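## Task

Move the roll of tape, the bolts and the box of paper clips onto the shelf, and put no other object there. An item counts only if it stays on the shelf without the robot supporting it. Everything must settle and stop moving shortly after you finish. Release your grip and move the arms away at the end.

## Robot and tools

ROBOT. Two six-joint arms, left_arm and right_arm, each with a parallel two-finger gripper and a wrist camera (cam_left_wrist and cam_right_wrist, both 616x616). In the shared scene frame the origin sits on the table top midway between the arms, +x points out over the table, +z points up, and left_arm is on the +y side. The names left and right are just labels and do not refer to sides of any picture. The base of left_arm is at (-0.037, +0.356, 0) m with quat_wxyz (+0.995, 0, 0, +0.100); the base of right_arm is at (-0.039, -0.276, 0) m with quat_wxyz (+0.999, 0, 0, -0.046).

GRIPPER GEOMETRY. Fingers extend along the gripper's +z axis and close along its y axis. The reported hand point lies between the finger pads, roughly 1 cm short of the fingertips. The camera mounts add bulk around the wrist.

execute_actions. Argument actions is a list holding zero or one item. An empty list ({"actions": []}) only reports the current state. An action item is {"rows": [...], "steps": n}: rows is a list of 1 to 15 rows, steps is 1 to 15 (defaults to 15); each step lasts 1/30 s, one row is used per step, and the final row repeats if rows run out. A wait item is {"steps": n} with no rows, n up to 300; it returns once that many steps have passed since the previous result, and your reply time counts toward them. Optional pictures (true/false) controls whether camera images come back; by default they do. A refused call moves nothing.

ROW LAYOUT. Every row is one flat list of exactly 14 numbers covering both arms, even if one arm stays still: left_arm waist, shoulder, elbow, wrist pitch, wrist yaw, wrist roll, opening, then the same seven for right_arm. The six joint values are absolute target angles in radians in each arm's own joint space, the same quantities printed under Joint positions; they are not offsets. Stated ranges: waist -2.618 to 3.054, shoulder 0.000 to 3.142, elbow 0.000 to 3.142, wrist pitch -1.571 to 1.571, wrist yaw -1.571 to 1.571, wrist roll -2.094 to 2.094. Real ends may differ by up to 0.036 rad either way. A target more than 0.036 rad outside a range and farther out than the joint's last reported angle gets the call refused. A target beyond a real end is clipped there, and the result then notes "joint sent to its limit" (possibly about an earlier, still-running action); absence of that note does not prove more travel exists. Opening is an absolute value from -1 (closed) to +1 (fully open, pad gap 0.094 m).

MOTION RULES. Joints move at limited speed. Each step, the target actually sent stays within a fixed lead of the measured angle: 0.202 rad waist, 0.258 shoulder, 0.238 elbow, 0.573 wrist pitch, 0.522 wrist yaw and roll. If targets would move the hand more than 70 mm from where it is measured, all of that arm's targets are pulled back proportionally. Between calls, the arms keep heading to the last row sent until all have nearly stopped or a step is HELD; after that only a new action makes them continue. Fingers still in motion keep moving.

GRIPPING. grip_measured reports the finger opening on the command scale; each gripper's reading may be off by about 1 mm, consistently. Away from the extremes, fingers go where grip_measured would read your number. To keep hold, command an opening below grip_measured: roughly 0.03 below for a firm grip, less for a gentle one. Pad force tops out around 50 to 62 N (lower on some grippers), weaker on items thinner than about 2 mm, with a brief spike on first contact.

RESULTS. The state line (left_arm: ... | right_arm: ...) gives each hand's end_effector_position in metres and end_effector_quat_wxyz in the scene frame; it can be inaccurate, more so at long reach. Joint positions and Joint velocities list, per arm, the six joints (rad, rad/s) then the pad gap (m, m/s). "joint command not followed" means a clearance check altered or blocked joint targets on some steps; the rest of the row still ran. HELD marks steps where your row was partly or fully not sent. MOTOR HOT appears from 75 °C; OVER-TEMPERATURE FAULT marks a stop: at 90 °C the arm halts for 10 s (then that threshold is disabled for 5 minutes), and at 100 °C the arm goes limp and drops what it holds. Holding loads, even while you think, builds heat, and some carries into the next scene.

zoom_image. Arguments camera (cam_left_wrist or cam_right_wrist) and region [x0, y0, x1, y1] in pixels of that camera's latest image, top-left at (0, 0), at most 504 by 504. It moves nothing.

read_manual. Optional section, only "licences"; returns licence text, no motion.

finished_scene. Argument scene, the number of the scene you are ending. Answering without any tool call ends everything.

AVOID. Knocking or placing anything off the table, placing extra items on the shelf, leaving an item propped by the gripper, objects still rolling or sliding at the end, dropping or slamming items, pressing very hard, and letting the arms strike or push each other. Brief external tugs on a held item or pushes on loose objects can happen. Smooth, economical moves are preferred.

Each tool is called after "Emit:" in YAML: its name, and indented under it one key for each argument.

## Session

Emit:
execute_actions:
  actions: []

Scene clock: 0.00 s of 5100.00 s.
left_arm: end_effector_position=(+0.0996, +0.3973, +0.1525) grip_measured=+1.000 end_effector_quat_wxyz=(+0.041, -0.389, +0.918, +0.056) | right_arm: end_effector_position=(+0.0796, -0.4779, +0.1409) grip_measured=+1.000 end_effector_quat_wxyz=(+0.020, -0.481, +0.876, +0.022)
Joint positions: left_arm=[-0.077  1.022  1.003 -1.503 -0.13  -0.676  0.094] | right_arm=[-0.983  1.468  1.258 -1.406 -0.04  -2.08   0.094]
Joint velocities: left_arm=[ 0.002  0.002  0.007 -0.007  0.051 -0.051  0.   ] | right_arm=[ 0.002 -0.012  0.002 -0.066  0.007 -0.051  0.   ]
Motor temperatures (°C, as the motors report them): left_arm=[30 28 30 31 31 28] | right_arm=[27 29 30 30 29 28]

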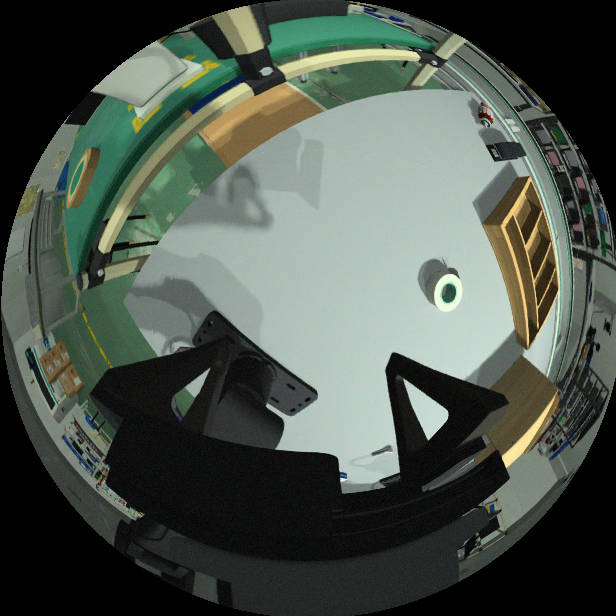

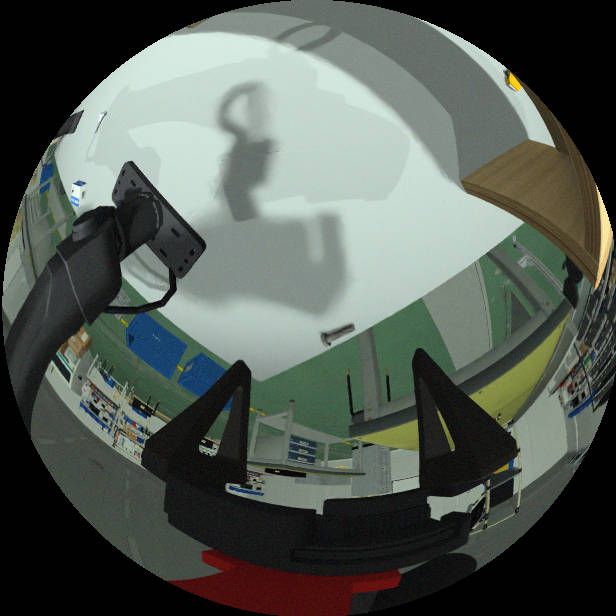

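Survey with the right arm from high up.

Emit:
execute_actions:
  actions:
    - {"rows":[[0.6,0.8,0.8,-0.5,0,0,1,0.0,1.2,1.7,-1.57,0,0,1]],"steps":15}
  pictures: false

Emit:
execute_actions:
  actions:
    - {"rows":[[0.6,0.8,0.8,-0.5,0,0,1,0.6,1.4,1.9,-1.57,0,0,1]],"steps":15}
  pictures: false

Emit:
execute_actions:
  actions:
    - {"steps":15}

Scene clock: 1.20 s of 5100.00 s.
left_arm: end_effector_position=(+0.1660, +0.5671, +0.2273) grip_measured=+1.000 end_effector_quat_wxyz=(+0.433, -0.363, +0.806, +0.176) | right_arm: end_effector_position=(+0.1955, -0.3225, +0.3264) grip_measured=+1.000 end_effector_quat_wxyz=(+0.240, -0.324, +0.903, -0.146)
Joint positions: left_arm=[ 0.594  0.825  0.803 -0.576 -0.013 -0.046  0.094] | right_arm=[-0.106  1.185  1.698 -1.515  0.001 -0.888  0.094]
Joint velocities: left_arm=[0.002 0.007 0.007 0.403 0.051 0.256 0.   ] | right_arm=[ 1.912  0.12   0.007 -0.33  -0.066  2.777  0.   ]
Motor temperatures (°C, as the motors report them): left_arm=[30 28 30 31 31 28] | right_arm=[27 29 30 30 29 28]
Steps of this call (steps 1 to 21: nothing new was sent; steps 22 to 36: all 15 steps of this action). Readings (joint positions):
22: left_arm=[-0.037 0.984 0.961 -1.416 -0.100 -0.589] | right_arm=[-0.967 1.457 1.269 -1.415 -0.027 -2.033]
23: left_arm=[0.037 0.921 0.892 -1.292 -0.076 -0.488] | right_arm=[-0.935 1.437 1.290 -1.427 -0.018 -1.978]
25: left_arm=[0.176 0.840 0.816 -1.128 -0.051 -0.335] | right_arm=[-0.850 1.373 1.360 -1.446 -0.011 -1.864]
29: left_arm=[0.404 0.825 0.803 -0.845 -0.021 -0.176] | right_arm=[-0.640 1.264 1.569 -1.477 0.000 -1.583]
36: the state above

Scene clock: 1.70 s of 5100.00 s.
left_arm: end_effector_position=(+0.1717, +0.5711, +0.2378) grip_measured=+1.000 end_effector_quat_wxyz=(+0.452, -0.343, +0.802, +0.189) | right_arm: end_effector_position=(+0.2101, -0.1343, +0.3209) grip_measured=+1.000 end_effector_quat_wxyz=(+0.229, -0.270, +0.934, +0.058)
Joint positions: left_arm=[ 0.594  0.825  0.803 -0.526 -0.005 -0.011  0.094] | right_arm=[ 0.602  1.415  1.874 -1.552 -0.01  -0.051  0.094]
Joint velocities: left_arm=[ 0.002 -0.012 -0.002 -0.022 -0.022  0.022  0.   ] | right_arm=[-0.012 -0.081 -0.012 -0.066 -0.007  0.388  0.   ]
Motor temperatures (°C, as the motors report them): left_arm=[30 28 30 31 31 28] | right_arm=[27 29 30 30 29 28]
Steps of this call (steps 1 to 15: all 15 steps of this action). Readings (joint positions):
1: left_arm=[0.594 0.825 0.803 -0.564 -0.011 -0.039] | right_arm=[-0.034 1.221 1.740 -1.555 0.003 -0.789]
2: left_arm=[0.594 0.825 0.803 -0.555 -0.010 -0.033] | right_arm=[0.041 1.272 1.804 -1.576 0.005 -0.691]
4: left_arm=[0.594 0.825 0.803 -0.542 -0.008 -0.025] | right_arm=[0.188 1.357 1.870 -1.545 0.009 -0.490]
8: left_arm=[0.594 0.825 0.803 -0.531 -0.006 -0.016] | right_arm=[0.481 1.433 1.874 -1.532 0.009 -0.205]
15: the state above

Scene clock: 2.20 s of 5100.00 s.
left_arm: end_effector_position=(+0.1718, +0.5711, +0.2380) grip_measured=+1.000 end_effector_quat_wxyz=(+0.452, -0.342, +0.802, +0.189) | right_arm: end_effector_position=(+0.2083, -0.1353, +0.3207) grip_measured=+1.000 end_effector_quat_wxyz=(+0.225, -0.250, +0.939, +0.062)
Joint positions: left_arm=[ 0.594  0.825  0.803 -0.524 -0.005 -0.01   0.094] | right_arm=[ 0.602  1.413  1.874 -1.559 -0.01  -0.01   0.094]
Joint velocities: left_arm=[-0.002 -0.002 -0.007  0.007 -0.037 -0.066  0.   ] | right_arm=[ 0.002  0.002 -0.017  0.007 -0.022 -0.022  0.   ]
Motor temperatures (°C, as the motors report them): left_arm=[30 28 30 32 31 28] | right_arm=[27 30 30 30 29 28]
Steps of this call (steps 1 to 15: the robot went on to your last target). Readings (joint positions):
1: left_arm=[0.594 0.825 0.803 -0.525 -0.005 -0.011] | right_arm=[0.602 1.414 1.874 -1.554 -0.010 -0.042]
2: left_arm=[0.594 0.825 0.803 -0.525 -0.005 -0.011] | right_arm=[0.602 1.413 1.874 -1.556 -0.010 -0.035]
4: left_arm=[0.594 0.825 0.803 -0.525 -0.005 -0.010] | right_arm=[0.602 1.413 1.874 -1.558 -0.010 -0.025]
8: left_arm=[0.594 0.825 0.803 -0.524 -0.005 -0.010] | right_arm=[0.602 1.413 1.874 -1.559 -0.010 -0.015]
15: the state above

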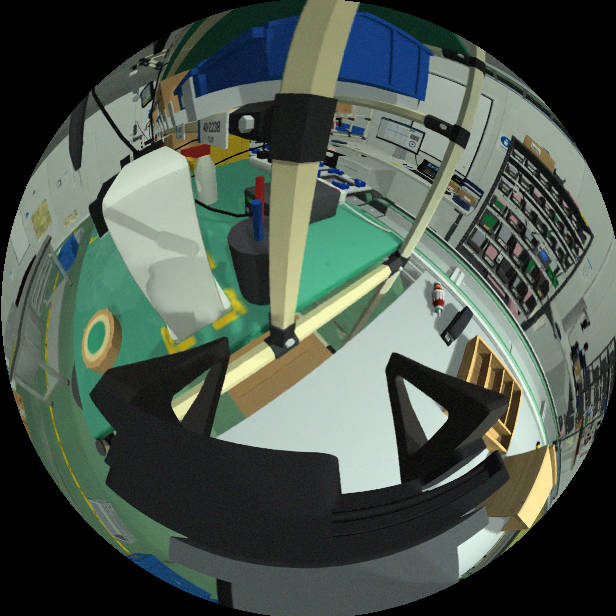

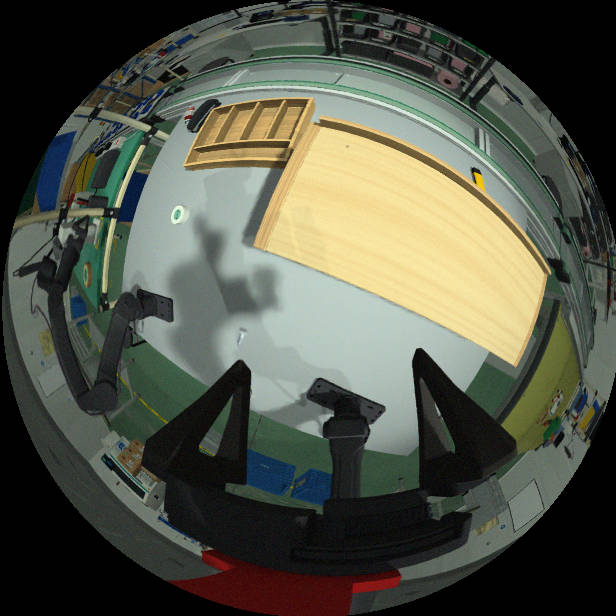

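Emit:
execute_actions:
  actions:
    - {"rows":[[0.6,0.8,0.8,-0.5,0,0,1,2.0,0.9,1.0,-1.57,0,0,1]],"steps":15}
  pictures: false

Emit:
execute_actions:
  actions:
    - {"steps":20}

Scene clock: 3.50 s of 5100.00 s.
left_arm: end_effector_position=(+0.1718, +0.5711, +0.2380) grip_measured=+1.000 end_effector_quat_wxyz=(+0.452, -0.342, +0.802, +0.189) | right_arm: end_effector_position=(-0.0376, -0.1589, +0.1594) grip_measured=+1.000 end_effector_quat_wxyz=(-0.026, +0.700, -0.713, -0.028)
Joint positions: left_arm=[ 0.594  0.825  0.803 -0.524 -0.005 -0.01   0.094] | right_arm=[ 1.642  0.915  0.995 -1.574 -0.003 -0.002  0.094]
Joint velocities: left_arm=[-0.017  0.002  0.007 -0.007  0.007 -0.037  0.   ] | right_arm=[ 2.166  0.085 -0.017 -0.051 -0.037 -0.007  0.   ]
Motor temperatures (°C, as the motors report them): left_arm=[30 28 30 32 31 28] | right_arm=[27 30 30 30 29 28]
Steps of this call (steps 1 to 15: the robot went on to your last target; steps 16 to 24: nothing new was sent; steps 25 to 39: all 15 steps of this action). Readings (joint positions):
25: left_arm=[0.594 0.825 0.803 -0.524 -0.005 -0.010] | right_arm=[0.630 1.380 1.828 -1.527 0.008 -0.005]
26: left_arm=[0.594 0.825 0.803 -0.524 -0.005 -0.010] | right_arm=[0.686 1.328 1.752 -1.507 0.011 -0.004]
28: left_arm=[0.594 0.825 0.803 -0.524 -0.005 -0.010] | right_arm=[0.817 1.202 1.606 -1.512 0.005 -0.004]
32: left_arm=[0.594 0.825 0.803 -0.524 -0.005 -0.010] | right_arm=[1.106 0.925 1.314 -1.535 -0.005 -0.004]
39: the state above

Scene clock: 4.17 s of 5100.00 s.
left_arm: end_effector_position=(+0.1718, +0.5711, +0.2380) grip_measured=+1.000 end_effector_quat_wxyz=(+0.452, -0.342, +0.802, +0.189) | right_arm: end_effector_position=(-0.0786, -0.1651, +0.1595) grip_measured=+1.000 end_effector_quat_wxyz=(-0.020, +0.812, -0.582, -0.035)
Joint positions: left_arm=[ 0.594  0.825  0.803 -0.524 -0.005 -0.01   0.094] | right_arm=[ 1.99   0.915  0.995 -1.571 -0.007 -0.002  0.094]
Joint velocities: left_arm=[-0.012  0.002  0.012  0.007 -0.066 -0.022  0.   ] | right_arm=[-0.007 -0.002  0.007  0.037 -0.022  0.051  0.   ]
Motor temperatures (°C, as the motors report them): left_arm=[30 28 31 32 31 28] | right_arm=[27 30 30 30 29 28]
Steps of this call (steps 1 to 20: the robot went on to your last target). Readings (joint positions):
1: left_arm=[0.594 0.825 0.803 -0.524 -0.005 -0.010] | right_arm=[1.719 0.915 0.995 -1.573 -0.003 -0.002]
2: left_arm=[0.594 0.825 0.803 -0.524 -0.005 -0.010] | right_arm=[1.796 0.915 0.995 -1.571 -0.002 -0.002]
4: left_arm=[0.594 0.825 0.803 -0.524 -0.005 -0.010] | right_arm=[1.933 0.915 0.995 -1.571 -0.005 -0.002]
8: left_arm=[0.594 0.825 0.803 -0.524 -0.005 -0.010] | right_arm=[1.989 0.915 0.995 -1.571 -0.007 -0.002]
20: the state above

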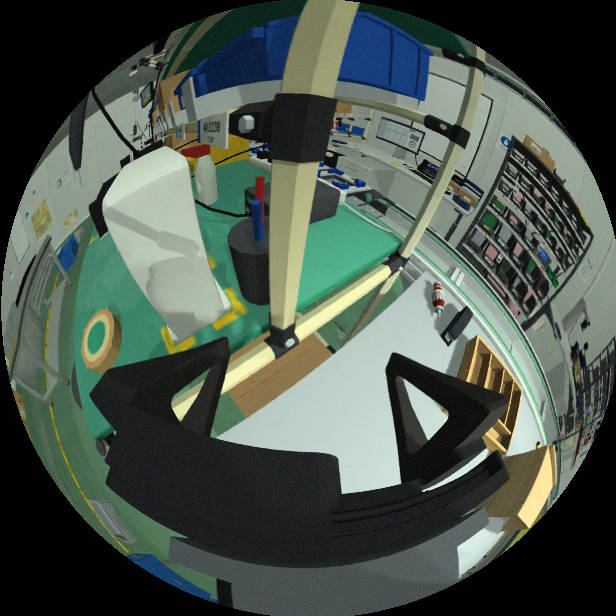

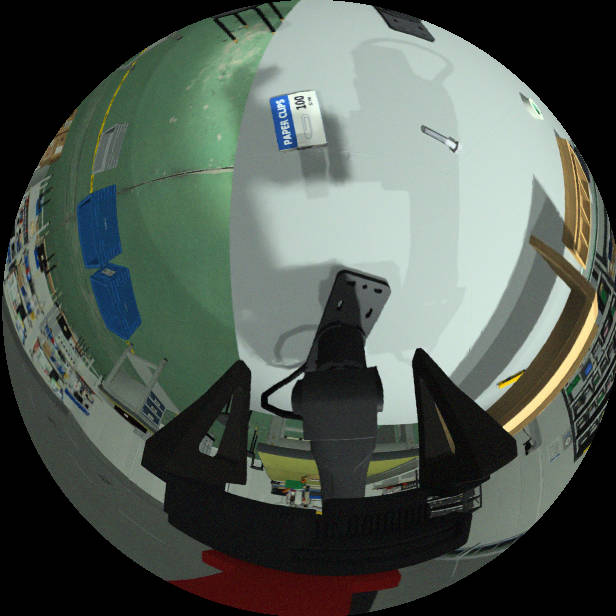

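Emit:
execute_actions:
  actions:
    - {"rows":[[0.6,0.8,0.8,-0.5,0,0,1,2.06,1.66,1.33,-1.25,0,0,1]],"steps":15}
  pictures: false

Emit:
execute_actions:
  actions:
    - {"steps":12}

Scene clock: 5.50 s of 5100.00 s.
left_arm: end_effector_position=(+0.1718, +0.5711, +0.2380) grip_measured=+1.000 end_effector_quat_wxyz=(+0.452, -0.342, +0.802, +0.189) | right_arm: end_effector_position=(-0.1497, -0.0093, +0.0941) grip_measured=+1.000 end_effector_quat_wxyz=(+0.022, +0.830, -0.557, +0.027)
Joint positions: left_arm=[ 0.594  0.825  0.803 -0.524 -0.005 -0.01   0.094] | right_arm=[ 2.051  1.712  1.32  -1.248 -0.006 -0.002  0.094]
Joint velocities: left_arm=[-0.007 -0.022  0.002  0.022 -0.007 -0.022  0.   ] | right_arm=[-0.007 -0.012 -0.076 -0.051  0.037 -0.037  0.   ]
Motor temperatures (°C, as the motors report them): left_arm=[30 28 31 33 31 28] | right_arm=[27 30 30 30 29 28]
Steps of this call (steps 1 to 15: the robot went on to your last target; steps 16 to 25: nothing new was sent; steps 26 to 40: all 15 steps of this action). Readings (joint positions):
26: left_arm=[0.594 0.825 0.803 -0.524 -0.005 -0.010] | right_arm=[1.997 0.936 1.013 -1.571 -0.006 -0.002]
27: left_arm=[0.594 0.825 0.803 -0.524 -0.005 -0.010] | right_arm=[2.009 0.979 1.053 -1.559 -0.006 -0.002]
29: left_arm=[0.594 0.825 0.803 -0.524 -0.005 -0.010] | right_arm=[2.025 1.089 1.149 -1.501 -0.006 -0.002]
33: left_arm=[0.594 0.825 0.803 -0.524 -0.005 -0.010] | right_arm=[2.044 1.355 1.304 -1.369 -0.006 -0.002]
40: the state above

Scene clock: 5.90 s of 5100.00 s.
left_arm: end_effector_position=(+0.1718, +0.5711, +0.2380) grip_measured=+1.000 end_effector_quat_wxyz=(+0.452, -0.342, +0.802, +0.189) | right_arm: end_effector_position=(-0.1497, -0.0091, +0.1053) grip_measured=+1.000 end_effector_quat_wxyz=(+0.011, +0.830, -0.557, +0.011)
Joint positions: left_arm=[ 0.594  0.825  0.803 -0.524 -0.005 -0.01   0.094] | right_arm=[ 2.051  1.67   1.32  -1.25  -0.006 -0.002  0.094]
Joint velocities: left_arm=[ 0.007 -0.007 -0.007  0.007 -0.066  0.022  0.   ] | right_arm=[-0.007 -0.007 -0.007 -0.007  0.007 -0.007  0.   ]
Motor temperatures (°C, as the motors report them): left_arm=[30 28 31 33 31 28] | right_arm=[27 30 30 30 29 28]
Steps of this call (steps 1 to 12: the robot went on to your last target). Readings (joint positions):
1: left_arm=[0.594 0.825 0.803 -0.524 -0.005 -0.010] | right_arm=[2.051 1.709 1.320 -1.250 -0.006 -0.002]
2: left_arm=[0.594 0.825 0.803 -0.524 -0.005 -0.010] | right_arm=[2.051 1.700 1.320 -1.250 -0.006 -0.002]
4: left_arm=[0.594 0.825 0.803 -0.524 -0.005 -0.010] | right_arm=[2.051 1.682 1.320 -1.250 -0.006 -0.002]
8: left_arm=[0.594 0.825 0.803 -0.524 -0.005 -0.010] | right_arm=[2.051 1.670 1.320 -1.250 -0.006 -0.002]
12: the state above

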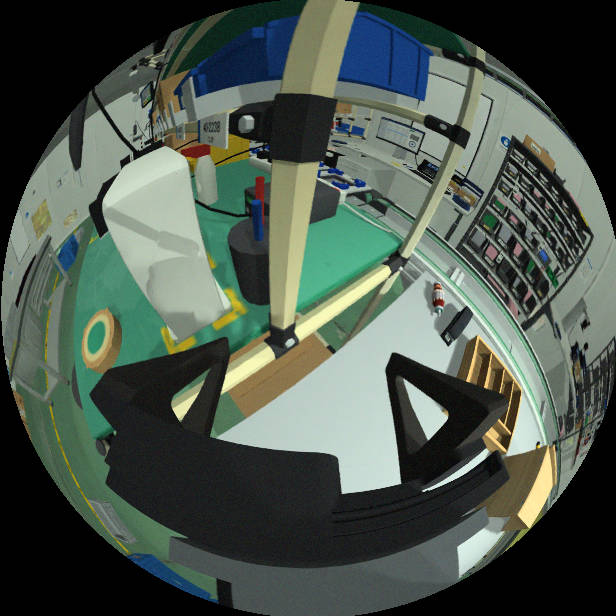

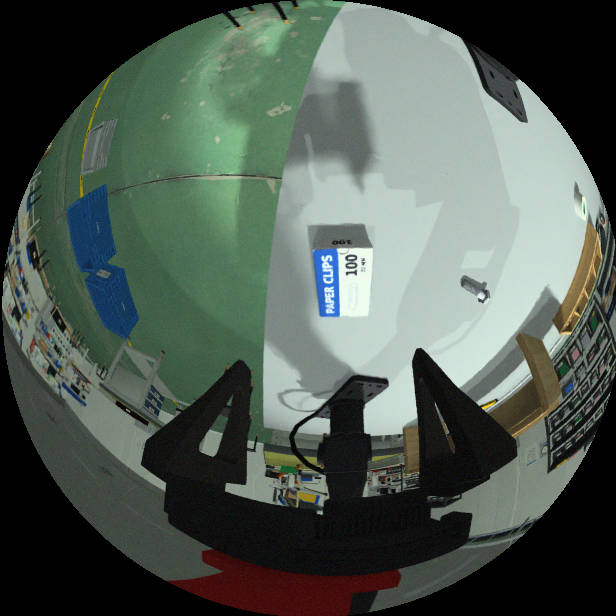

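Emit:
execute_actions:
  actions:
    - {"rows":[[0.6,0.8,0.8,-0.5,0,0,1,2.02,1.69,1.27,-1.15,0,0,1],[0.6,0.8,0.8,-0.5,0,0,1,2.02,1.71,1.22,-1.07,0,0,1],[0.6,0.8,0.8,-0.5,0,0,1,2.02,1.73,1.17,-1.0,0,0,1],[0.6,0.8,0.8,-0.5,0,0,1,2.02,1.76,1.12,-0.93,0,0,1],[0.6,0.8,0.8,-0.5,0,0,1,2.02,1.78,1.08,-0.86,0,0,1]],"steps":15}

Scene clock: 7.27 s of 5100.00 s.
left_arm: end_effector_position=(+0.1718, +0.5711, +0.2380) grip_measured=+1.000 end_effector_quat_wxyz=(+0.452, -0.342, +0.802, +0.189) | right_arm: end_effector_position=(-0.1436, -0.0052, +0.0112) grip_measured=+1.000 end_effector_quat_wxyz=(+0.016, +0.823, -0.567, +0.017)
Joint positions: left_arm=[ 0.594  0.825  0.803 -0.524 -0.005 -0.01   0.094] | right_arm=[ 2.027  1.795  1.075 -0.897 -0.006 -0.002  0.094]
Joint velocities: left_arm=[ 0.012 -0.007 -0.002  0.007 -0.037 -0.051  0.   ] | right_arm=[ 0.002 -0.046 -0.002  0.198 -0.022  0.007  0.   ]
Motor temperatures (°C, as the motors report them): left_arm=[30 28 31 33 31 28] | right_arm=[27 30 30 30 29 28]
Steps of this call (steps 1 to 26: the robot went on to your last target; steps 27 to 41: all 15 steps of this action). Readings (joint positions):
27: left_arm=[0.594 0.825 0.803 -0.524 -0.005 -0.010] | right_arm=[2.049 1.670 1.314 -1.239 -0.006 -0.002]
28: left_arm=[0.594 0.825 0.803 -0.524 -0.005 -0.010] | right_arm=[2.044 1.670 1.299 -1.209 -0.006 -0.002]
30: left_arm=[0.594 0.825 0.803 -0.524 -0.005 -0.010] | right_arm=[2.032 1.683 1.237 -1.118 -0.006 -0.002]
34: left_arm=[0.594 0.825 0.803 -0.524 -0.005 -0.010] | right_arm=[2.027 1.777 1.103 -0.968 -0.006 -0.002]
41: the state above

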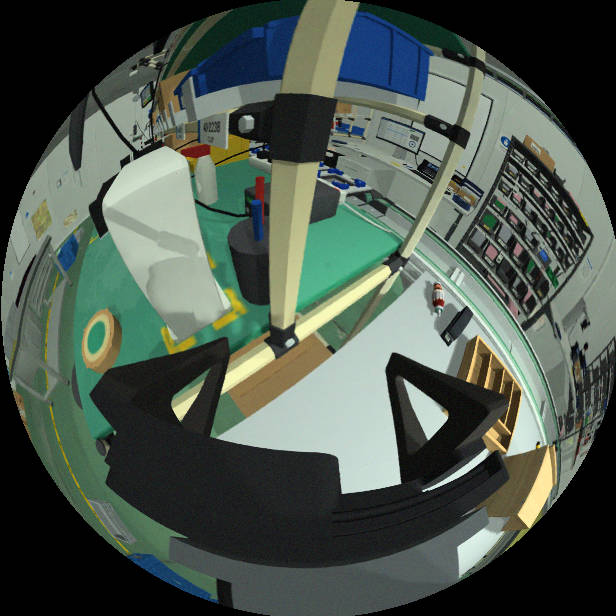

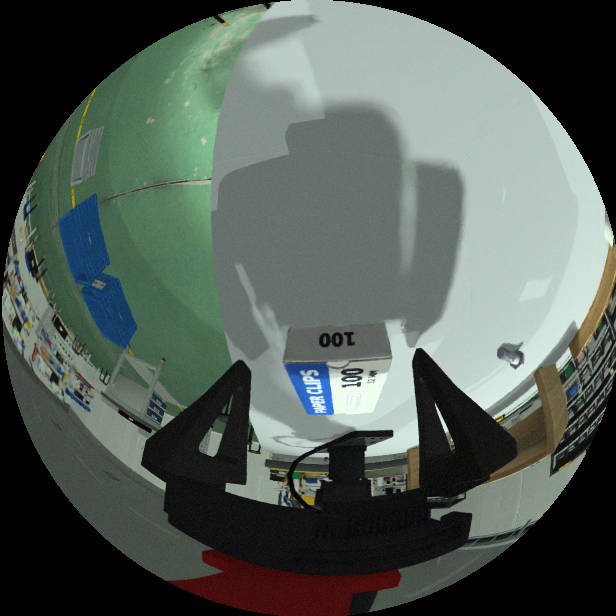

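Emit:
execute_actions:
  actions:
    - {"rows":[[0.6,0.8,0.8,-0.5,0,0,1,2.01,1.74,1.02,-0.85,0,0,1],[0.6,0.8,0.8,-0.5,0,0,1,2.01,1.74,1.02,-0.85,0,0,1],[0.6,0.8,0.8,-0.5,0,0,1,2.01,1.74,1.02,-0.85,0,0,1],[0.6,0.8,0.8,-0.5,0,0,1,2.01,1.74,1.02,-0.85,0,0,1],[0.6,0.8,0.8,-0.5,0,0,1,2.01,1.74,1.02,-0.85,0,0,1],[0.6,0.8,0.8,-0.5,0,0,1,2.01,1.74,1.02,-0.85,0,0,1],[0.6,0.8,0.8,-0.5,0,0,1,2.01,1.74,1.02,-0.85,0,0,-0.3]],"steps":15}

Scene clock: 8.73 s of 5100.00 s.
left_arm: end_effector_position=(+0.1718, +0.5711, +0.2380) grip_measured=+1.000 end_effector_quat_wxyz=(+0.452, -0.342, +0.802, +0.189) | right_arm: end_effector_position=(-0.1419, -0.0034, +0.0147) grip_measured=-0.056 end_effector_quat_wxyz=(+0.003, +0.821, -0.570, -0.000)
Joint positions: left_arm=[ 0.594  0.825  0.803 -0.524 -0.005 -0.01   0.094] | right_arm=[ 2.019  1.754  1.04  -0.86  -0.006 -0.002  0.044]
Joint velocities: left_arm=[-0.002 -0.012  0.007 -0.051  0.007 -0.007  0.   ] | right_arm=[ 0.002 -0.002  0.012  0.007 -0.037  0.051  0.001]
Motor temperatures (°C, as the motors report them): left_arm=[30 28 31 34 31 28] | right_arm=[27 30 31 30 29 28]
Steps of this call (steps 1 to 29: the robot went on to your last target; steps 30 to 44: all 15 steps of this action). Readings (joint positions):
30: left_arm=[0.594 0.825 0.803 -0.524 -0.005 -0.010] | right_arm=[2.026 1.789 1.068 -0.865 -0.006 -0.002]
31: left_arm=[0.594 0.825 0.803 -0.524 -0.005 -0.010] | right_arm=[2.024 1.779 1.057 -0.861 -0.006 -0.002]
33: left_arm=[0.594 0.825 0.803 -0.524 -0.005 -0.010] | right_arm=[2.021 1.761 1.043 -0.861 -0.006 -0.002]
37: left_arm=[0.594 0.825 0.803 -0.524 -0.005 -0.010] | right_arm=[2.019 1.754 1.040 -0.860 -0.006 -0.002]
44: the state above

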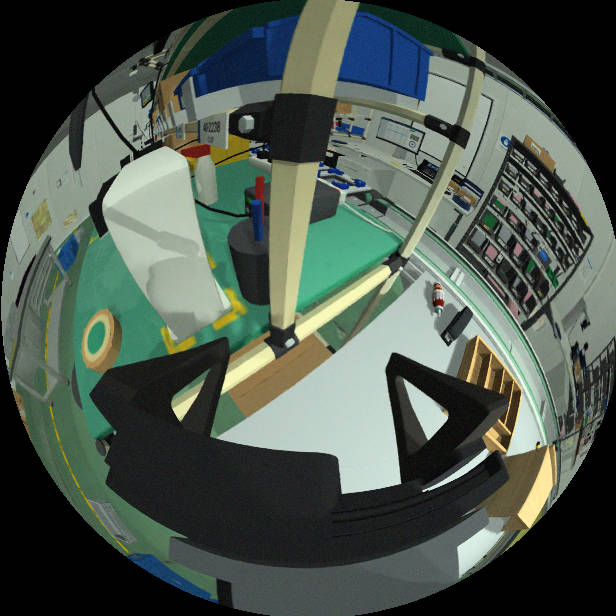

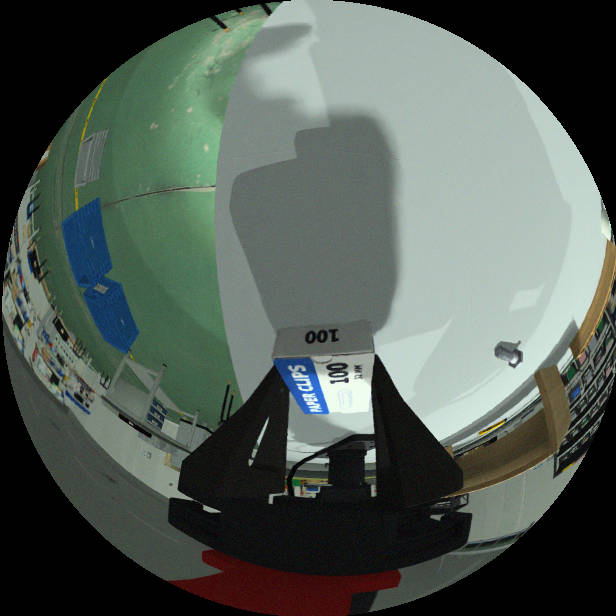

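Emit:
execute_actions:
  actions:
    - {"rows":[[0.6,0.8,0.8,-0.5,0,0,1,1.7,1.4,1.5,-1.5,0,0,-0.1]],"steps":15}
  pictures: false

Emit:
execute_actions:
  actions:
    - {"rows":[[0.6,0.8,0.8,-0.5,0,0,1,0.8,1.4,2.0,-1.57,0,0,-0.1]],"steps":15}
  pictures: false

Emit:
execute_actions:
  actions:
    - {"rows":[[0.6,0.8,0.8,-0.5,0,0,1,0.3,1.6,2.2,-1.57,0,0,-0.1]],"steps":15}
  pictures: false

Emit:
execute_actions:
  actions:
    - {"rows":[[0.6,0.8,0.8,-0.5,0,0,1,0.3,1.7,2.3,-1.57,0,0,-0.1],[0.6,0.8,0.8,-0.5,0,0,1,0.3,1.8,2.36,-1.55,0,0,-0.1],[0.6,0.8,0.8,-0.5,0,0,1,0.3,1.9,2.42,-1.5,0,0,-0.1],[0.6,0.8,0.8,-0.5,0,0,1,0.3,1.96,2.48,-1.5,0,0,-0.1],[0.6,0.8,0.8,-0.5,0,0,1,0.3,2.02,2.52,-1.5,0,0,-0.1],[0.6,0.8,0.8,-0.5,0,0,1,0.3,2.08,2.55,-1.5,0,0,-0.1],[0.6,0.8,0.8,-0.5,0,0,1,0.3,2.13,2.58,-1.5,0,0,-0.1]],"steps":15}
  pictures: false

Emit:
execute_actions:
  actions:
    - {"steps":15}

Scene clock: 11.33 s of 5100.00 s.
left_arm: end_effector_position=(+0.1719, +0.5711, +0.2381) grip_measured=+1.000 end_effector_quat_wxyz=(+0.452, -0.342, +0.802, +0.189) | right_arm: end_effector_position=(-0.0510, -0.0002, +0.2300) grip_measured=-0.056 end_effector_quat_wxyz=(-0.100, +0.714, -0.685, -0.106)
Joint positions: left_arm=[ 0.594  0.825  0.803 -0.524 -0.005 -0.01   0.094] | right_arm=[ 1.703  1.377  1.502 -1.403 -0.003 -0.002  0.044]
Joint velocities: left_arm=[ 0.002  0.002 -0.002 -0.066 -0.066 -0.007  0.   ] | right_arm=[-0.017 -0.154  0.007 -0.593 -0.007  0.037  0.   ]
Motor temperatures (°C, as the motors report them): left_arm=[30 28 31 34 31 28] | right_arm=[27 31 31 30 29 28]
Steps of this call (steps 1 to 15: the robot went on to your last target; steps 16 to 63: nothing new was sent; steps 64 to 78: all 15 steps of this action). Readings (joint positions):
64: left_arm=[0.594 0.825 0.803 -0.524 -0.005 -0.010] | right_arm=[2.008 1.746 1.054 -0.895 -0.011 -0.002]
65: left_arm=[0.594 0.825 0.803 -0.524 -0.005 -0.010] | right_arm=[1.986 1.728 1.073 -0.953 -0.014 -0.002]
67: left_arm=[0.594 0.825 0.803 -0.524 -0.005 -0.010] | right_arm=[1.922 1.666 1.124 -1.057 -0.014 -0.002]
71: left_arm=[0.594 0.825 0.803 -0.524 -0.005 -0.010] | right_arm=[1.784 1.527 1.275 -1.213 -0.012 -0.002]
78: the state above

Scene clock: 11.83 s of 5100.00 s.
left_arm: end_effector_position=(+0.1719, +0.5711, +0.2381) grip_measured=+1.000 end_effector_quat_wxyz=(+0.452, -0.342, +0.802, +0.189) | right_arm: end_effector_position=(+0.1820, -0.0878, +0.3616) grip_measured=-0.056 end_effector_quat_wxyz=(+0.287, -0.331, +0.893, +0.100)
Joint positions: left_arm=[ 0.594  0.825  0.803 -0.524 -0.005 -0.01   0.094] | right_arm=[ 0.804  1.4    1.986 -1.538  0.013 -0.002  0.044]
Joint velocities: left_arm=[ 0.012  0.007  0.012 -0.081 -0.095 -0.022  0.   ] | right_arm=[-0.168  0.002 -0.007 -0.212 -0.066  0.007  0.001]
Motor temperatures (°C, as the motors report them): left_arm=[30 28 31 35 31 28] | right_arm=[27 31 31 30 29 28]
Steps of this call (steps 1 to 15: all 15 steps of this action). Readings (joint positions):
1: left_arm=[0.594 0.825 0.803 -0.524 -0.005 -0.010] | right_arm=[1.674 1.384 1.539 -1.453 -0.021 -0.004]
2: left_arm=[0.594 0.825 0.803 -0.524 -0.005 -0.010] | right_arm=[1.616 1.403 1.597 -1.495 -0.026 -0.004]
4: left_arm=[0.594 0.825 0.803 -0.524 -0.005 -0.010] | right_arm=[1.484 1.424 1.721 -1.510 -0.022 -0.004]
8: left_arm=[0.594 0.825 0.803 -0.524 -0.005 -0.010] | right_arm=[1.210 1.423 1.940 -1.510 -0.017 -0.004]
15: the state above

Scene clock: 12.33 s of 5100.00 s.
left_arm: end_effector_position=(+0.1719, +0.5711, +0.2381) grip_measured=+1.000 end_effector_quat_wxyz=(+0.452, -0.342, +0.802, +0.189) | right_arm: end_effector_position=(+0.2972, -0.2091, +0.3537) grip_measured=-0.056 end_effector_quat_wxyz=(+0.280, -0.095, +0.955, +0.023)
Joint positions: left_arm=[ 0.594  0.825  0.803 -0.524 -0.005 -0.01   0.094] | right_arm=[ 0.292  1.617  2.174 -1.558  0.01  -0.002  0.044]
Joint velocities: left_arm=[-0.022  0.017 -0.022  0.022 -0.037 -0.022  0.   ] | right_arm=[ 0.007 -0.081 -0.017 -0.066  0.007 -0.081 -0.   ]
Motor temperatures (°C, as the motors report them): left_arm=[30 28 31 35 31 28] | right_arm=[27 31 31 30 29 28]
Steps of this call (steps 1 to 15: all 15 steps of this action). Readings (joint positions):
1: left_arm=[0.594 0.825 0.803 -0.524 -0.005 -0.010] | right_arm=[0.767 1.432 2.033 -1.575 -0.009 -0.004]
2: left_arm=[0.594 0.825 0.803 -0.524 -0.005 -0.010] | right_arm=[0.702 1.476 2.101 -1.573 -0.017 -0.004]
4: left_arm=[0.594 0.825 0.803 -0.524 -0.005 -0.010] | right_arm=[0.557 1.551 2.170 -1.540 -0.017 -0.004]
8: left_arm=[0.594 0.825 0.803 -0.524 -0.005 -0.010] | right_arm=[0.318 1.629 2.174 -1.536 0.002 -0.003]
15: the state above

Scene clock: 12.83 s of 5100.00 s.
left_arm: end_effector_position=(+0.1719, +0.5711, +0.2381) grip_measured=+1.000 end_effector_quat_wxyz=(+0.452, -0.342, +0.802, +0.189) | right_arm: end_effector_position=(+0.4379, -0.1807, +0.2455) grip_measured=-0.056 end_effector_quat_wxyz=(+0.208, -0.097, +0.973, +0.016)
Joint positions: left_arm=[ 0.594  0.825  0.803 -0.524 -0.005 -0.01   0.094] | right_arm=[ 0.292  2.197  2.544 -1.498  0.01  -0.002  0.044]
Joint velocities: left_arm=[-0.007 -0.012 -0.007 -0.007 -0.007 -0.022  0.   ] | right_arm=[-0.017  0.012  0.002 -0.095 -0.007 -0.022 -0.001]
Motor temperatures (°C, as the motors report them): left_arm=[30 28 31 35 31 28] | right_arm=[27 31 31 30 29 28]
Steps of this call (steps 1 to 15: all 15 steps of this action). Readings (joint positions):
1: left_arm=[0.594 0.825 0.803 -0.524 -0.005 -0.010] | right_arm=[0.292 1.628 2.199 -1.574 0.010 -0.002]
2: left_arm=[0.594 0.825 0.803 -0.524 -0.005 -0.010] | right_arm=[0.292 1.660 2.251 -1.577 0.010 -0.002]
4: left_arm=[0.594 0.825 0.803 -0.524 -0.005 -0.010] | right_arm=[0.292 1.757 2.374 -1.558 0.010 -0.002]
8: left_arm=[0.594 0.825 0.803 -0.524 -0.005 -0.010] | right_arm=[0.292 1.983 2.522 -1.510 0.010 -0.002]
15: the state above

Scene clock: 13.33 s of 5100.00 s.
left_arm: end_effector_position=(+0.1719, +0.5711, +0.2381) grip_measured=+1.000 end_effector_quat_wxyz=(+0.452, -0.342, +0.802, +0.189) | right_arm: end_effector_position=(+0.4292, -0.1824, +0.2790) grip_measured=-0.056 end_effector_quat_wxyz=(+0.244, -0.096, +0.965, +0.019)
Joint positions: left_arm=[ 0.594  0.825  0.803 -0.524 -0.005 -0.01   0.094] | right_arm=[ 0.292  2.132  2.557 -1.5    0.01  -0.002  0.044]
Joint velocities: left_arm=[-0.002 -0.002  0.007 -0.022 -0.095 -0.007  0.   ] | right_arm=[ 0.017  0.007 -0.007  0.037  0.066 -0.007 -0.   ]
Motor temperatures (°C, as the motors report them): left_arm=[30 28 31 35 31 28] | right_arm=[27 31 31 30 29 28]
Steps of this call (steps 1 to 15: the robot went on to your last target). Readings (joint positions):
1: left_arm=[0.594 0.825 0.803 -0.524 -0.005 -0.010] | right_arm=[0.292 2.194 2.544 -1.499 0.010 -0.002]
2: left_arm=[0.594 0.825 0.803 -0.524 -0.005 -0.010] | right_arm=[0.292 2.186 2.544 -1.499 0.010 -0.002]
4: left_arm=[0.594 0.825 0.803 -0.524 -0.005 -0.010] | right_arm=[0.292 2.165 2.544 -1.499 0.010 -0.002]
8: left_arm=[0.594 0.825 0.803 -0.524 -0.005 -0.010] | right_arm=[0.292 2.136 2.554 -1.500 0.010 -0.002]
15: the state above

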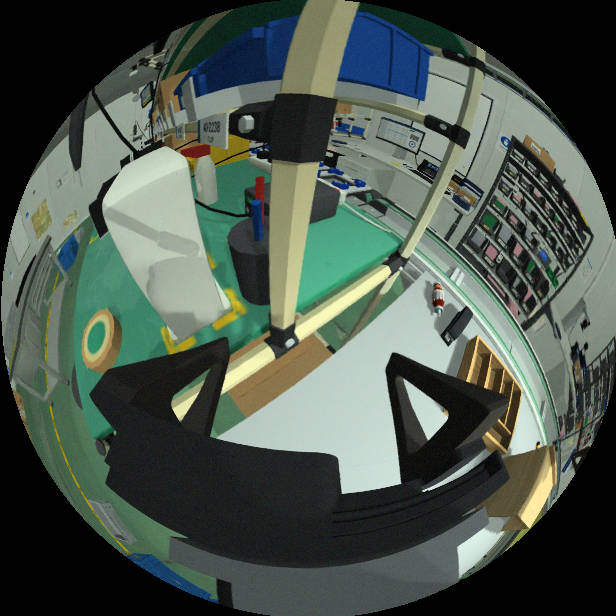

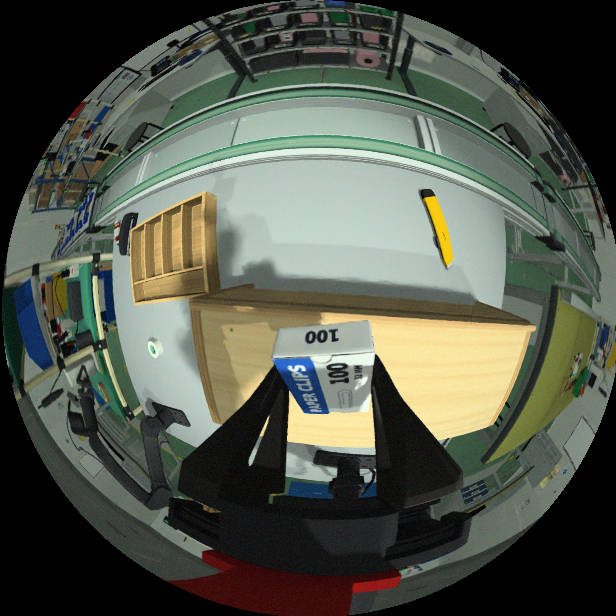

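Emit:
execute_actions:
  actions:
    - {"rows":[[0.6,0.8,0.8,-0.5,0,0,1,0.3,2.12,2.5,-1.52,0,0,-0.1],[0.6,0.8,0.8,-0.5,0,0,1,0.3,2.12,2.47,-1.52,0,0,-0.1],[0.6,0.8,0.8,-0.5,0,0,1,0.3,2.12,2.44,-1.52,0,0,-0.1],[0.6,0.8,0.8,-0.5,0,0,1,0.3,2.12,2.41,-1.52,0,0,-0.1],[0.6,0.8,0.8,-0.5,0,0,1,0.3,2.12,2.38,-1.52,0,0,-0.1]],"steps":15}

Scene clock: 14.70 s of 5100.00 s.
left_arm: end_effector_position=(+0.1719, +0.5711, +0.2381) grip_measured=+1.000 end_effector_quat_wxyz=(+0.452, -0.342, +0.802, +0.189) | right_arm: end_effector_position=(+0.4097, -0.1864, +0.2254) grip_measured=-0.056 end_effector_quat_wxyz=(+0.153, -0.099, +0.983, +0.010)
Joint positions: left_arm=[ 0.594  0.825  0.803 -0.524 -0.005 -0.01   0.094] | right_arm=[ 0.292  2.132  2.387 -1.52   0.01  -0.002  0.044]
Joint velocities: left_arm=[ 0.007 -0.002  0.002 -0.037 -0.037  0.007  0.   ] | right_arm=[ 0.007  0.017 -0.007 -0.022  0.022 -0.022  0.   ]
Motor temperatures (°C, as the motors report them): left_arm=[30 28 31 35 31 28] | right_arm=[27 32 31 30 29 28]
Steps of this call (steps 1 to 15: the robot went on to your last target; steps 16 to 26: nothing new was sent; steps 27 to 41: all 15 steps of this action). Readings (joint positions):
27: left_arm=[0.594 0.825 0.803 -0.524 -0.005 -0.010] | right_arm=[0.292 2.130 2.549 -1.499 0.010 -0.002]
28: left_arm=[0.594 0.825 0.803 -0.524 -0.005 -0.010] | right_arm=[0.292 2.126 2.533 -1.499 0.010 -0.002]
30: left_arm=[0.594 0.825 0.803 -0.524 -0.005 -0.010] | right_arm=[0.292 2.118 2.485 -1.500 0.010 -0.002]
34: left_arm=[0.594 0.825 0.803 -0.524 -0.005 -0.010] | right_arm=[0.292 2.125 2.400 -1.513 0.010 -0.002]
41: the state above

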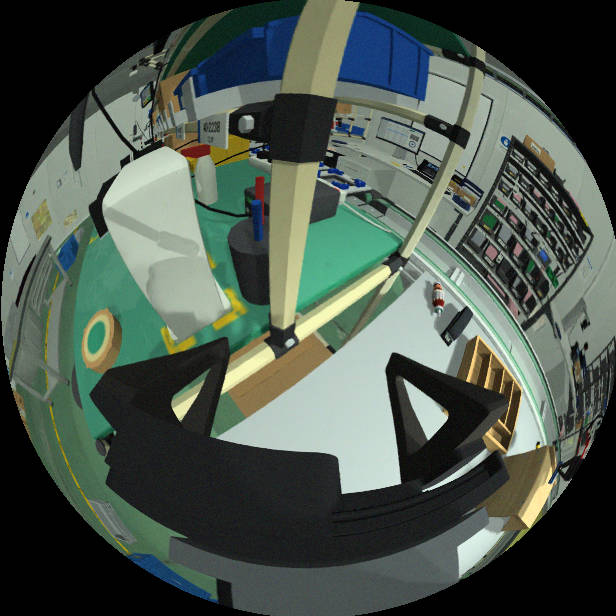

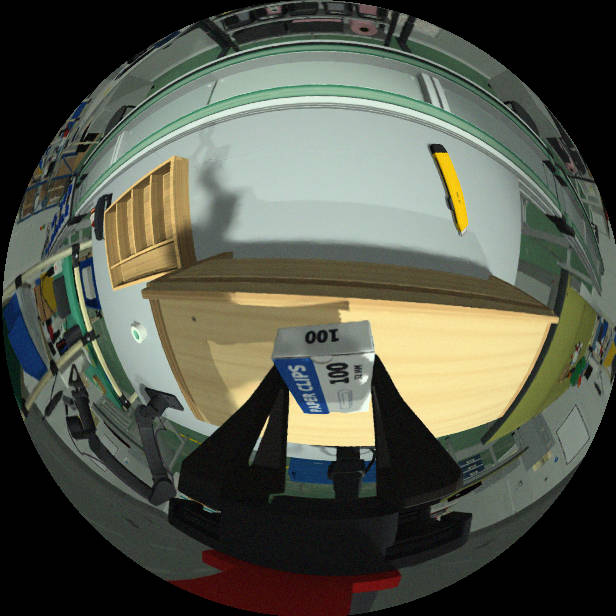

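Emit:
execute_actions:
  actions:
    - {"rows":[[0.6,0.8,0.8,-0.5,0,0,1,0.3,2.12,2.36,-1.52,0,0,-0.1],[0.6,0.8,0.8,-0.5,0,0,1,0.3,2.12,2.35,-1.52,0,0,-0.1],[0.6,0.8,0.8,-0.5,0,0,1,0.3,2.12,2.34,-1.52,0,0,-0.1],[0.6,0.8,0.8,-0.5,0,0,1,0.3,2.12,2.33,-1.52,0,0,-0.1],[0.6,0.8,0.8,-0.5,0,0,1,0.3,2.12,2.32,-1.52,0,0,-0.1],[0.6,0.8,0.8,-0.5,0,0,1,0.3,2.12,2.31,-1.52,0,0,-0.1],[0.6,0.8,0.8,-0.5,0,0,1,0.3,2.12,2.3,-1.52,0,0,-0.1]],"steps":15}

Scene clock: 23.67 s of 5100.00 s.
left_arm: end_effector_position=(+0.1719, +0.5711, +0.2381) grip_measured=+1.000 end_effector_quat_wxyz=(+0.452, -0.342, +0.802, +0.189) | right_arm: end_effector_position=(+0.4001, -0.1883, +0.2049) grip_measured=-0.056 end_effector_quat_wxyz=(+0.117, -0.099, +0.988, +0.007)
Joint positions: left_arm=[ 0.594  0.825  0.803 -0.524 -0.005 -0.01   0.094] | right_arm=[ 0.292  2.129  2.314 -1.521  0.01  -0.002  0.044]
Joint velocities: left_arm=[-0.022  0.017  0.017 -0.007  0.022 -0.051  0.   ] | right_arm=[-0.017 -0.002 -0.002  0.022 -0.037 -0.022 -0.   ]
Motor temperatures (°C, as the motors report them): left_arm=[30 28 32 36 31 28] | right_arm=[27 34 31 30 29 28]
Steps of this call (steps 1 to 15: the robot went on to your last target; steps 16 to 90: nothing new was sent; then 5.47 s passed at rest; steps 91 to 105: all 15 steps of this action). Readings (joint positions):
91: left_arm=[0.594 0.825 0.803 -0.524 -0.005 -0.010] | right_arm=[0.292 2.132 2.387 -1.520 0.010 -0.002]
92: left_arm=[0.594 0.825 0.803 -0.524 -0.005 -0.010] | right_arm=[0.292 2.132 2.384 -1.519 0.010 -0.002]
94: left_arm=[0.594 0.825 0.803 -0.524 -0.005 -0.010] | right_arm=[0.292 2.129 2.369 -1.519 0.010 -0.002]
98: left_arm=[0.594 0.825 0.803 -0.524 -0.005 -0.010] | right_arm=[0.292 2.129 2.327 -1.519 0.010 -0.002]
105: the state above

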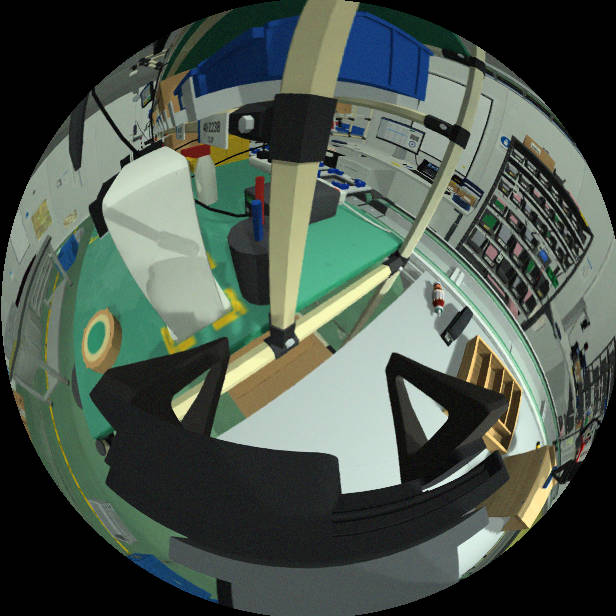

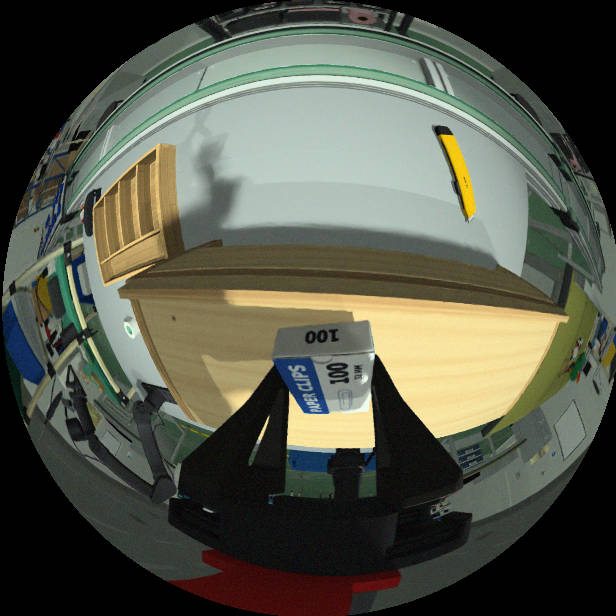

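Emit:
execute_actions:
  actions:
    - {"rows":[[0.6,0.8,0.8,-0.5,0,0,1,0.3,2.12,2.28,-1.52,0,0,-0.1],[0.6,0.8,0.8,-0.5,0,0,1,0.3,2.12,2.28,-1.52,0,0,-0.1],[0.6,0.8,0.8,-0.5,0,0,1,0.3,2.12,2.28,-1.52,0,0,-0.1],[0.6,0.8,0.8,-0.5,0,0,1,0.3,2.12,2.28,-1.52,0,0,-0.1],[0.6,0.8,0.8,-0.5,0,0,1,0.3,2.12,2.28,-1.52,0,0,-0.1],[0.6,0.8,0.8,-0.5,0,0,1,0.3,2.12,2.28,-1.52,0,0,-0.1],[0.6,0.8,0.8,-0.5,0,0,1,0.3,2.12,2.28,-1.52,0,0,0.5]],"steps":15}

Emit:
execute_actions:
  actions:
    - {"rows":[[0.6,0.8,0.8,-0.5,0,0,1,0.3,1.5,2.1,-1.57,0,0,1]],"steps":15}

Scene clock: 25.60 s of 5100.00 s.
left_arm: end_effector_position=(+0.1719, +0.5711, +0.2381) grip_measured=+1.000 end_effector_quat_wxyz=(+0.452, -0.342, +0.802, +0.189) | right_arm: end_effector_position=(+0.3993, -0.1885, +0.2026) grip_measured=+0.498 end_effector_quat_wxyz=(+0.114, -0.099, +0.988, +0.006)
Joint positions: left_arm=[ 0.594  0.825  0.803 -0.524 -0.005 -0.01   0.094] | right_arm=[ 0.292  2.128  2.305 -1.518  0.01  -0.002  0.07 ]
Joint velocities: left_arm=[-0.017 -0.002 -0.007  0.007 -0.022 -0.007  0.   ] | right_arm=[-0.027  0.007 -0.002 -0.066 -0.051 -0.095  0.   ]
Motor temperatures (°C, as the motors report them): left_arm=[30 28 32 37 31 28] | right_arm=[27 35 31 30 29 28]
Steps of this call (steps 1 to 15: the robot went on to your last target; steps 16 to 43: nothing new was sent; steps 44 to 58: all 15 steps of this action). Readings (joint positions):
44: left_arm=[0.594 0.825 0.803 -0.524 -0.005 -0.010] | right_arm=[0.292 2.129 2.311 -1.520 0.010 -0.002]
45: left_arm=[0.594 0.825 0.803 -0.524 -0.005 -0.010] | right_arm=[0.292 2.129 2.309 -1.520 0.010 -0.002]
47: left_arm=[0.594 0.825 0.803 -0.524 -0.005 -0.010] | right_arm=[0.292 2.129 2.305 -1.518 0.010 -0.002]
51: left_arm=[0.594 0.825 0.803 -0.524 -0.005 -0.010] | right_arm=[0.292 2.128 2.305 -1.518 0.010 -0.002]
58: the state above

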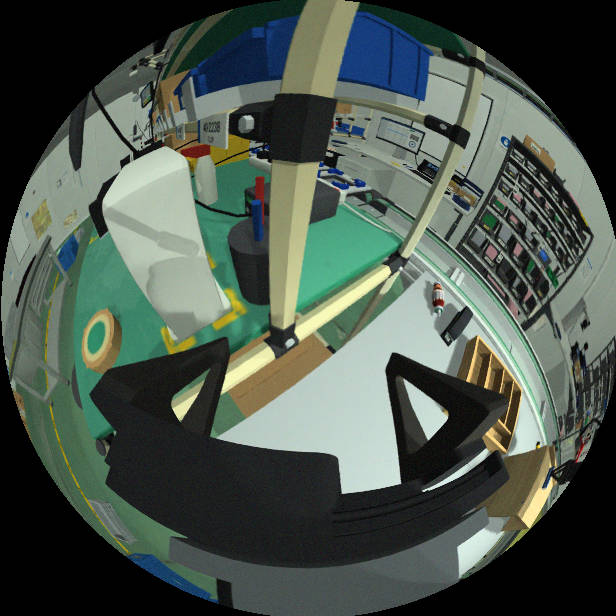

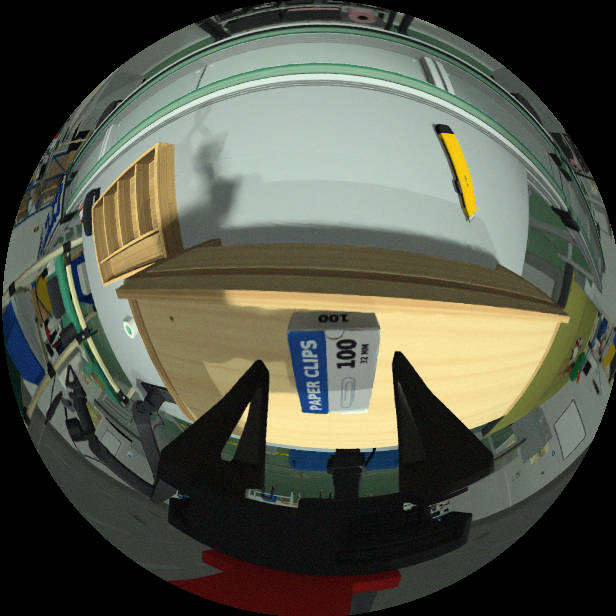

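Scene clock: 26.10 s of 5100.00 s.
left_arm: end_effector_position=(+0.1719, +0.5711, +0.2381) grip_measured=+1.000 end_effector_quat_wxyz=(+0.452, -0.342, +0.802, +0.189) | right_arm: end_effector_position=(+0.2541, -0.2178, +0.3882) grip_measured=+1.000 end_effector_quat_wxyz=(+0.337, -0.093, +0.936, +0.029)
Joint positions: left_arm=[ 0.594  0.825  0.803 -0.524 -0.005 -0.01   0.094] | right_arm=[ 0.292  1.441  2.112 -1.551  0.01  -0.002  0.094]
Joint velocities: left_arm=[ 0.002 -0.027 -0.002 -0.037 -0.051 -0.007  0.   ] | right_arm=[-0.017 -0.232  0.002 -0.081 -0.051 -0.037  0.   ]
Motor temperatures (°C, as the motors report them): left_arm=[30 28 32 37 31 28] | right_arm=[27 35 31 30 29 28]
Steps of this call (steps 1 to 15: all 15 steps of this action). Readings (joint positions):
1: left_arm=[0.594 0.825 0.803 -0.524 -0.005 -0.010] | right_arm=[0.292 2.095 2.257 -1.495 0.010 -0.002]
2: left_arm=[0.594 0.825 0.803 -0.524 -0.005 -0.010] | right_arm=[0.292 2.049 2.192 -1.496 0.010 -0.002]
4: left_arm=[0.594 0.825 0.803 -0.524 -0.005 -0.010] | right_arm=[0.292 1.956 2.127 -1.532 0.010 -0.002]
8: left_arm=[0.594 0.825 0.803 -0.524 -0.005 -0.010] | right_arm=[0.292 1.748 2.112 -1.543 0.010 -0.002]
15: the state above

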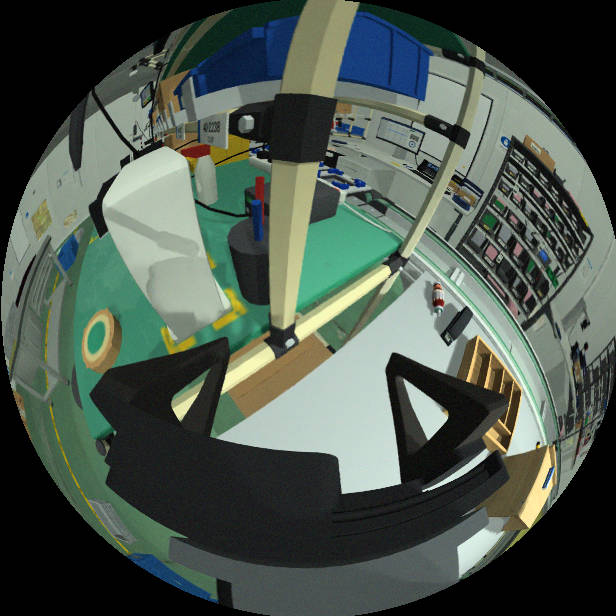

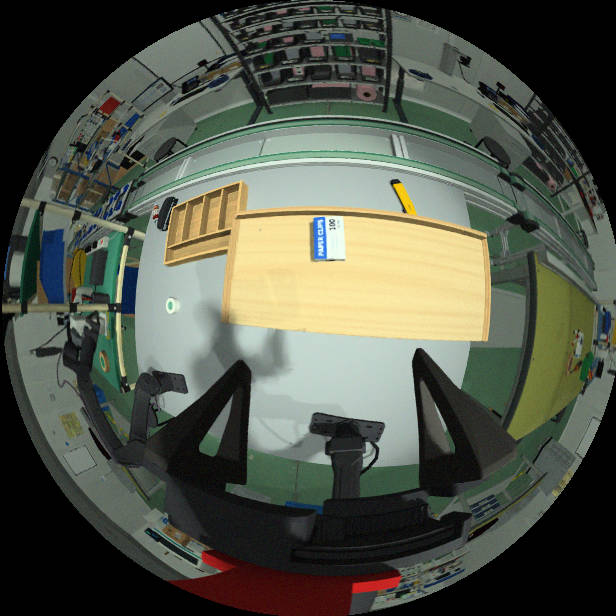

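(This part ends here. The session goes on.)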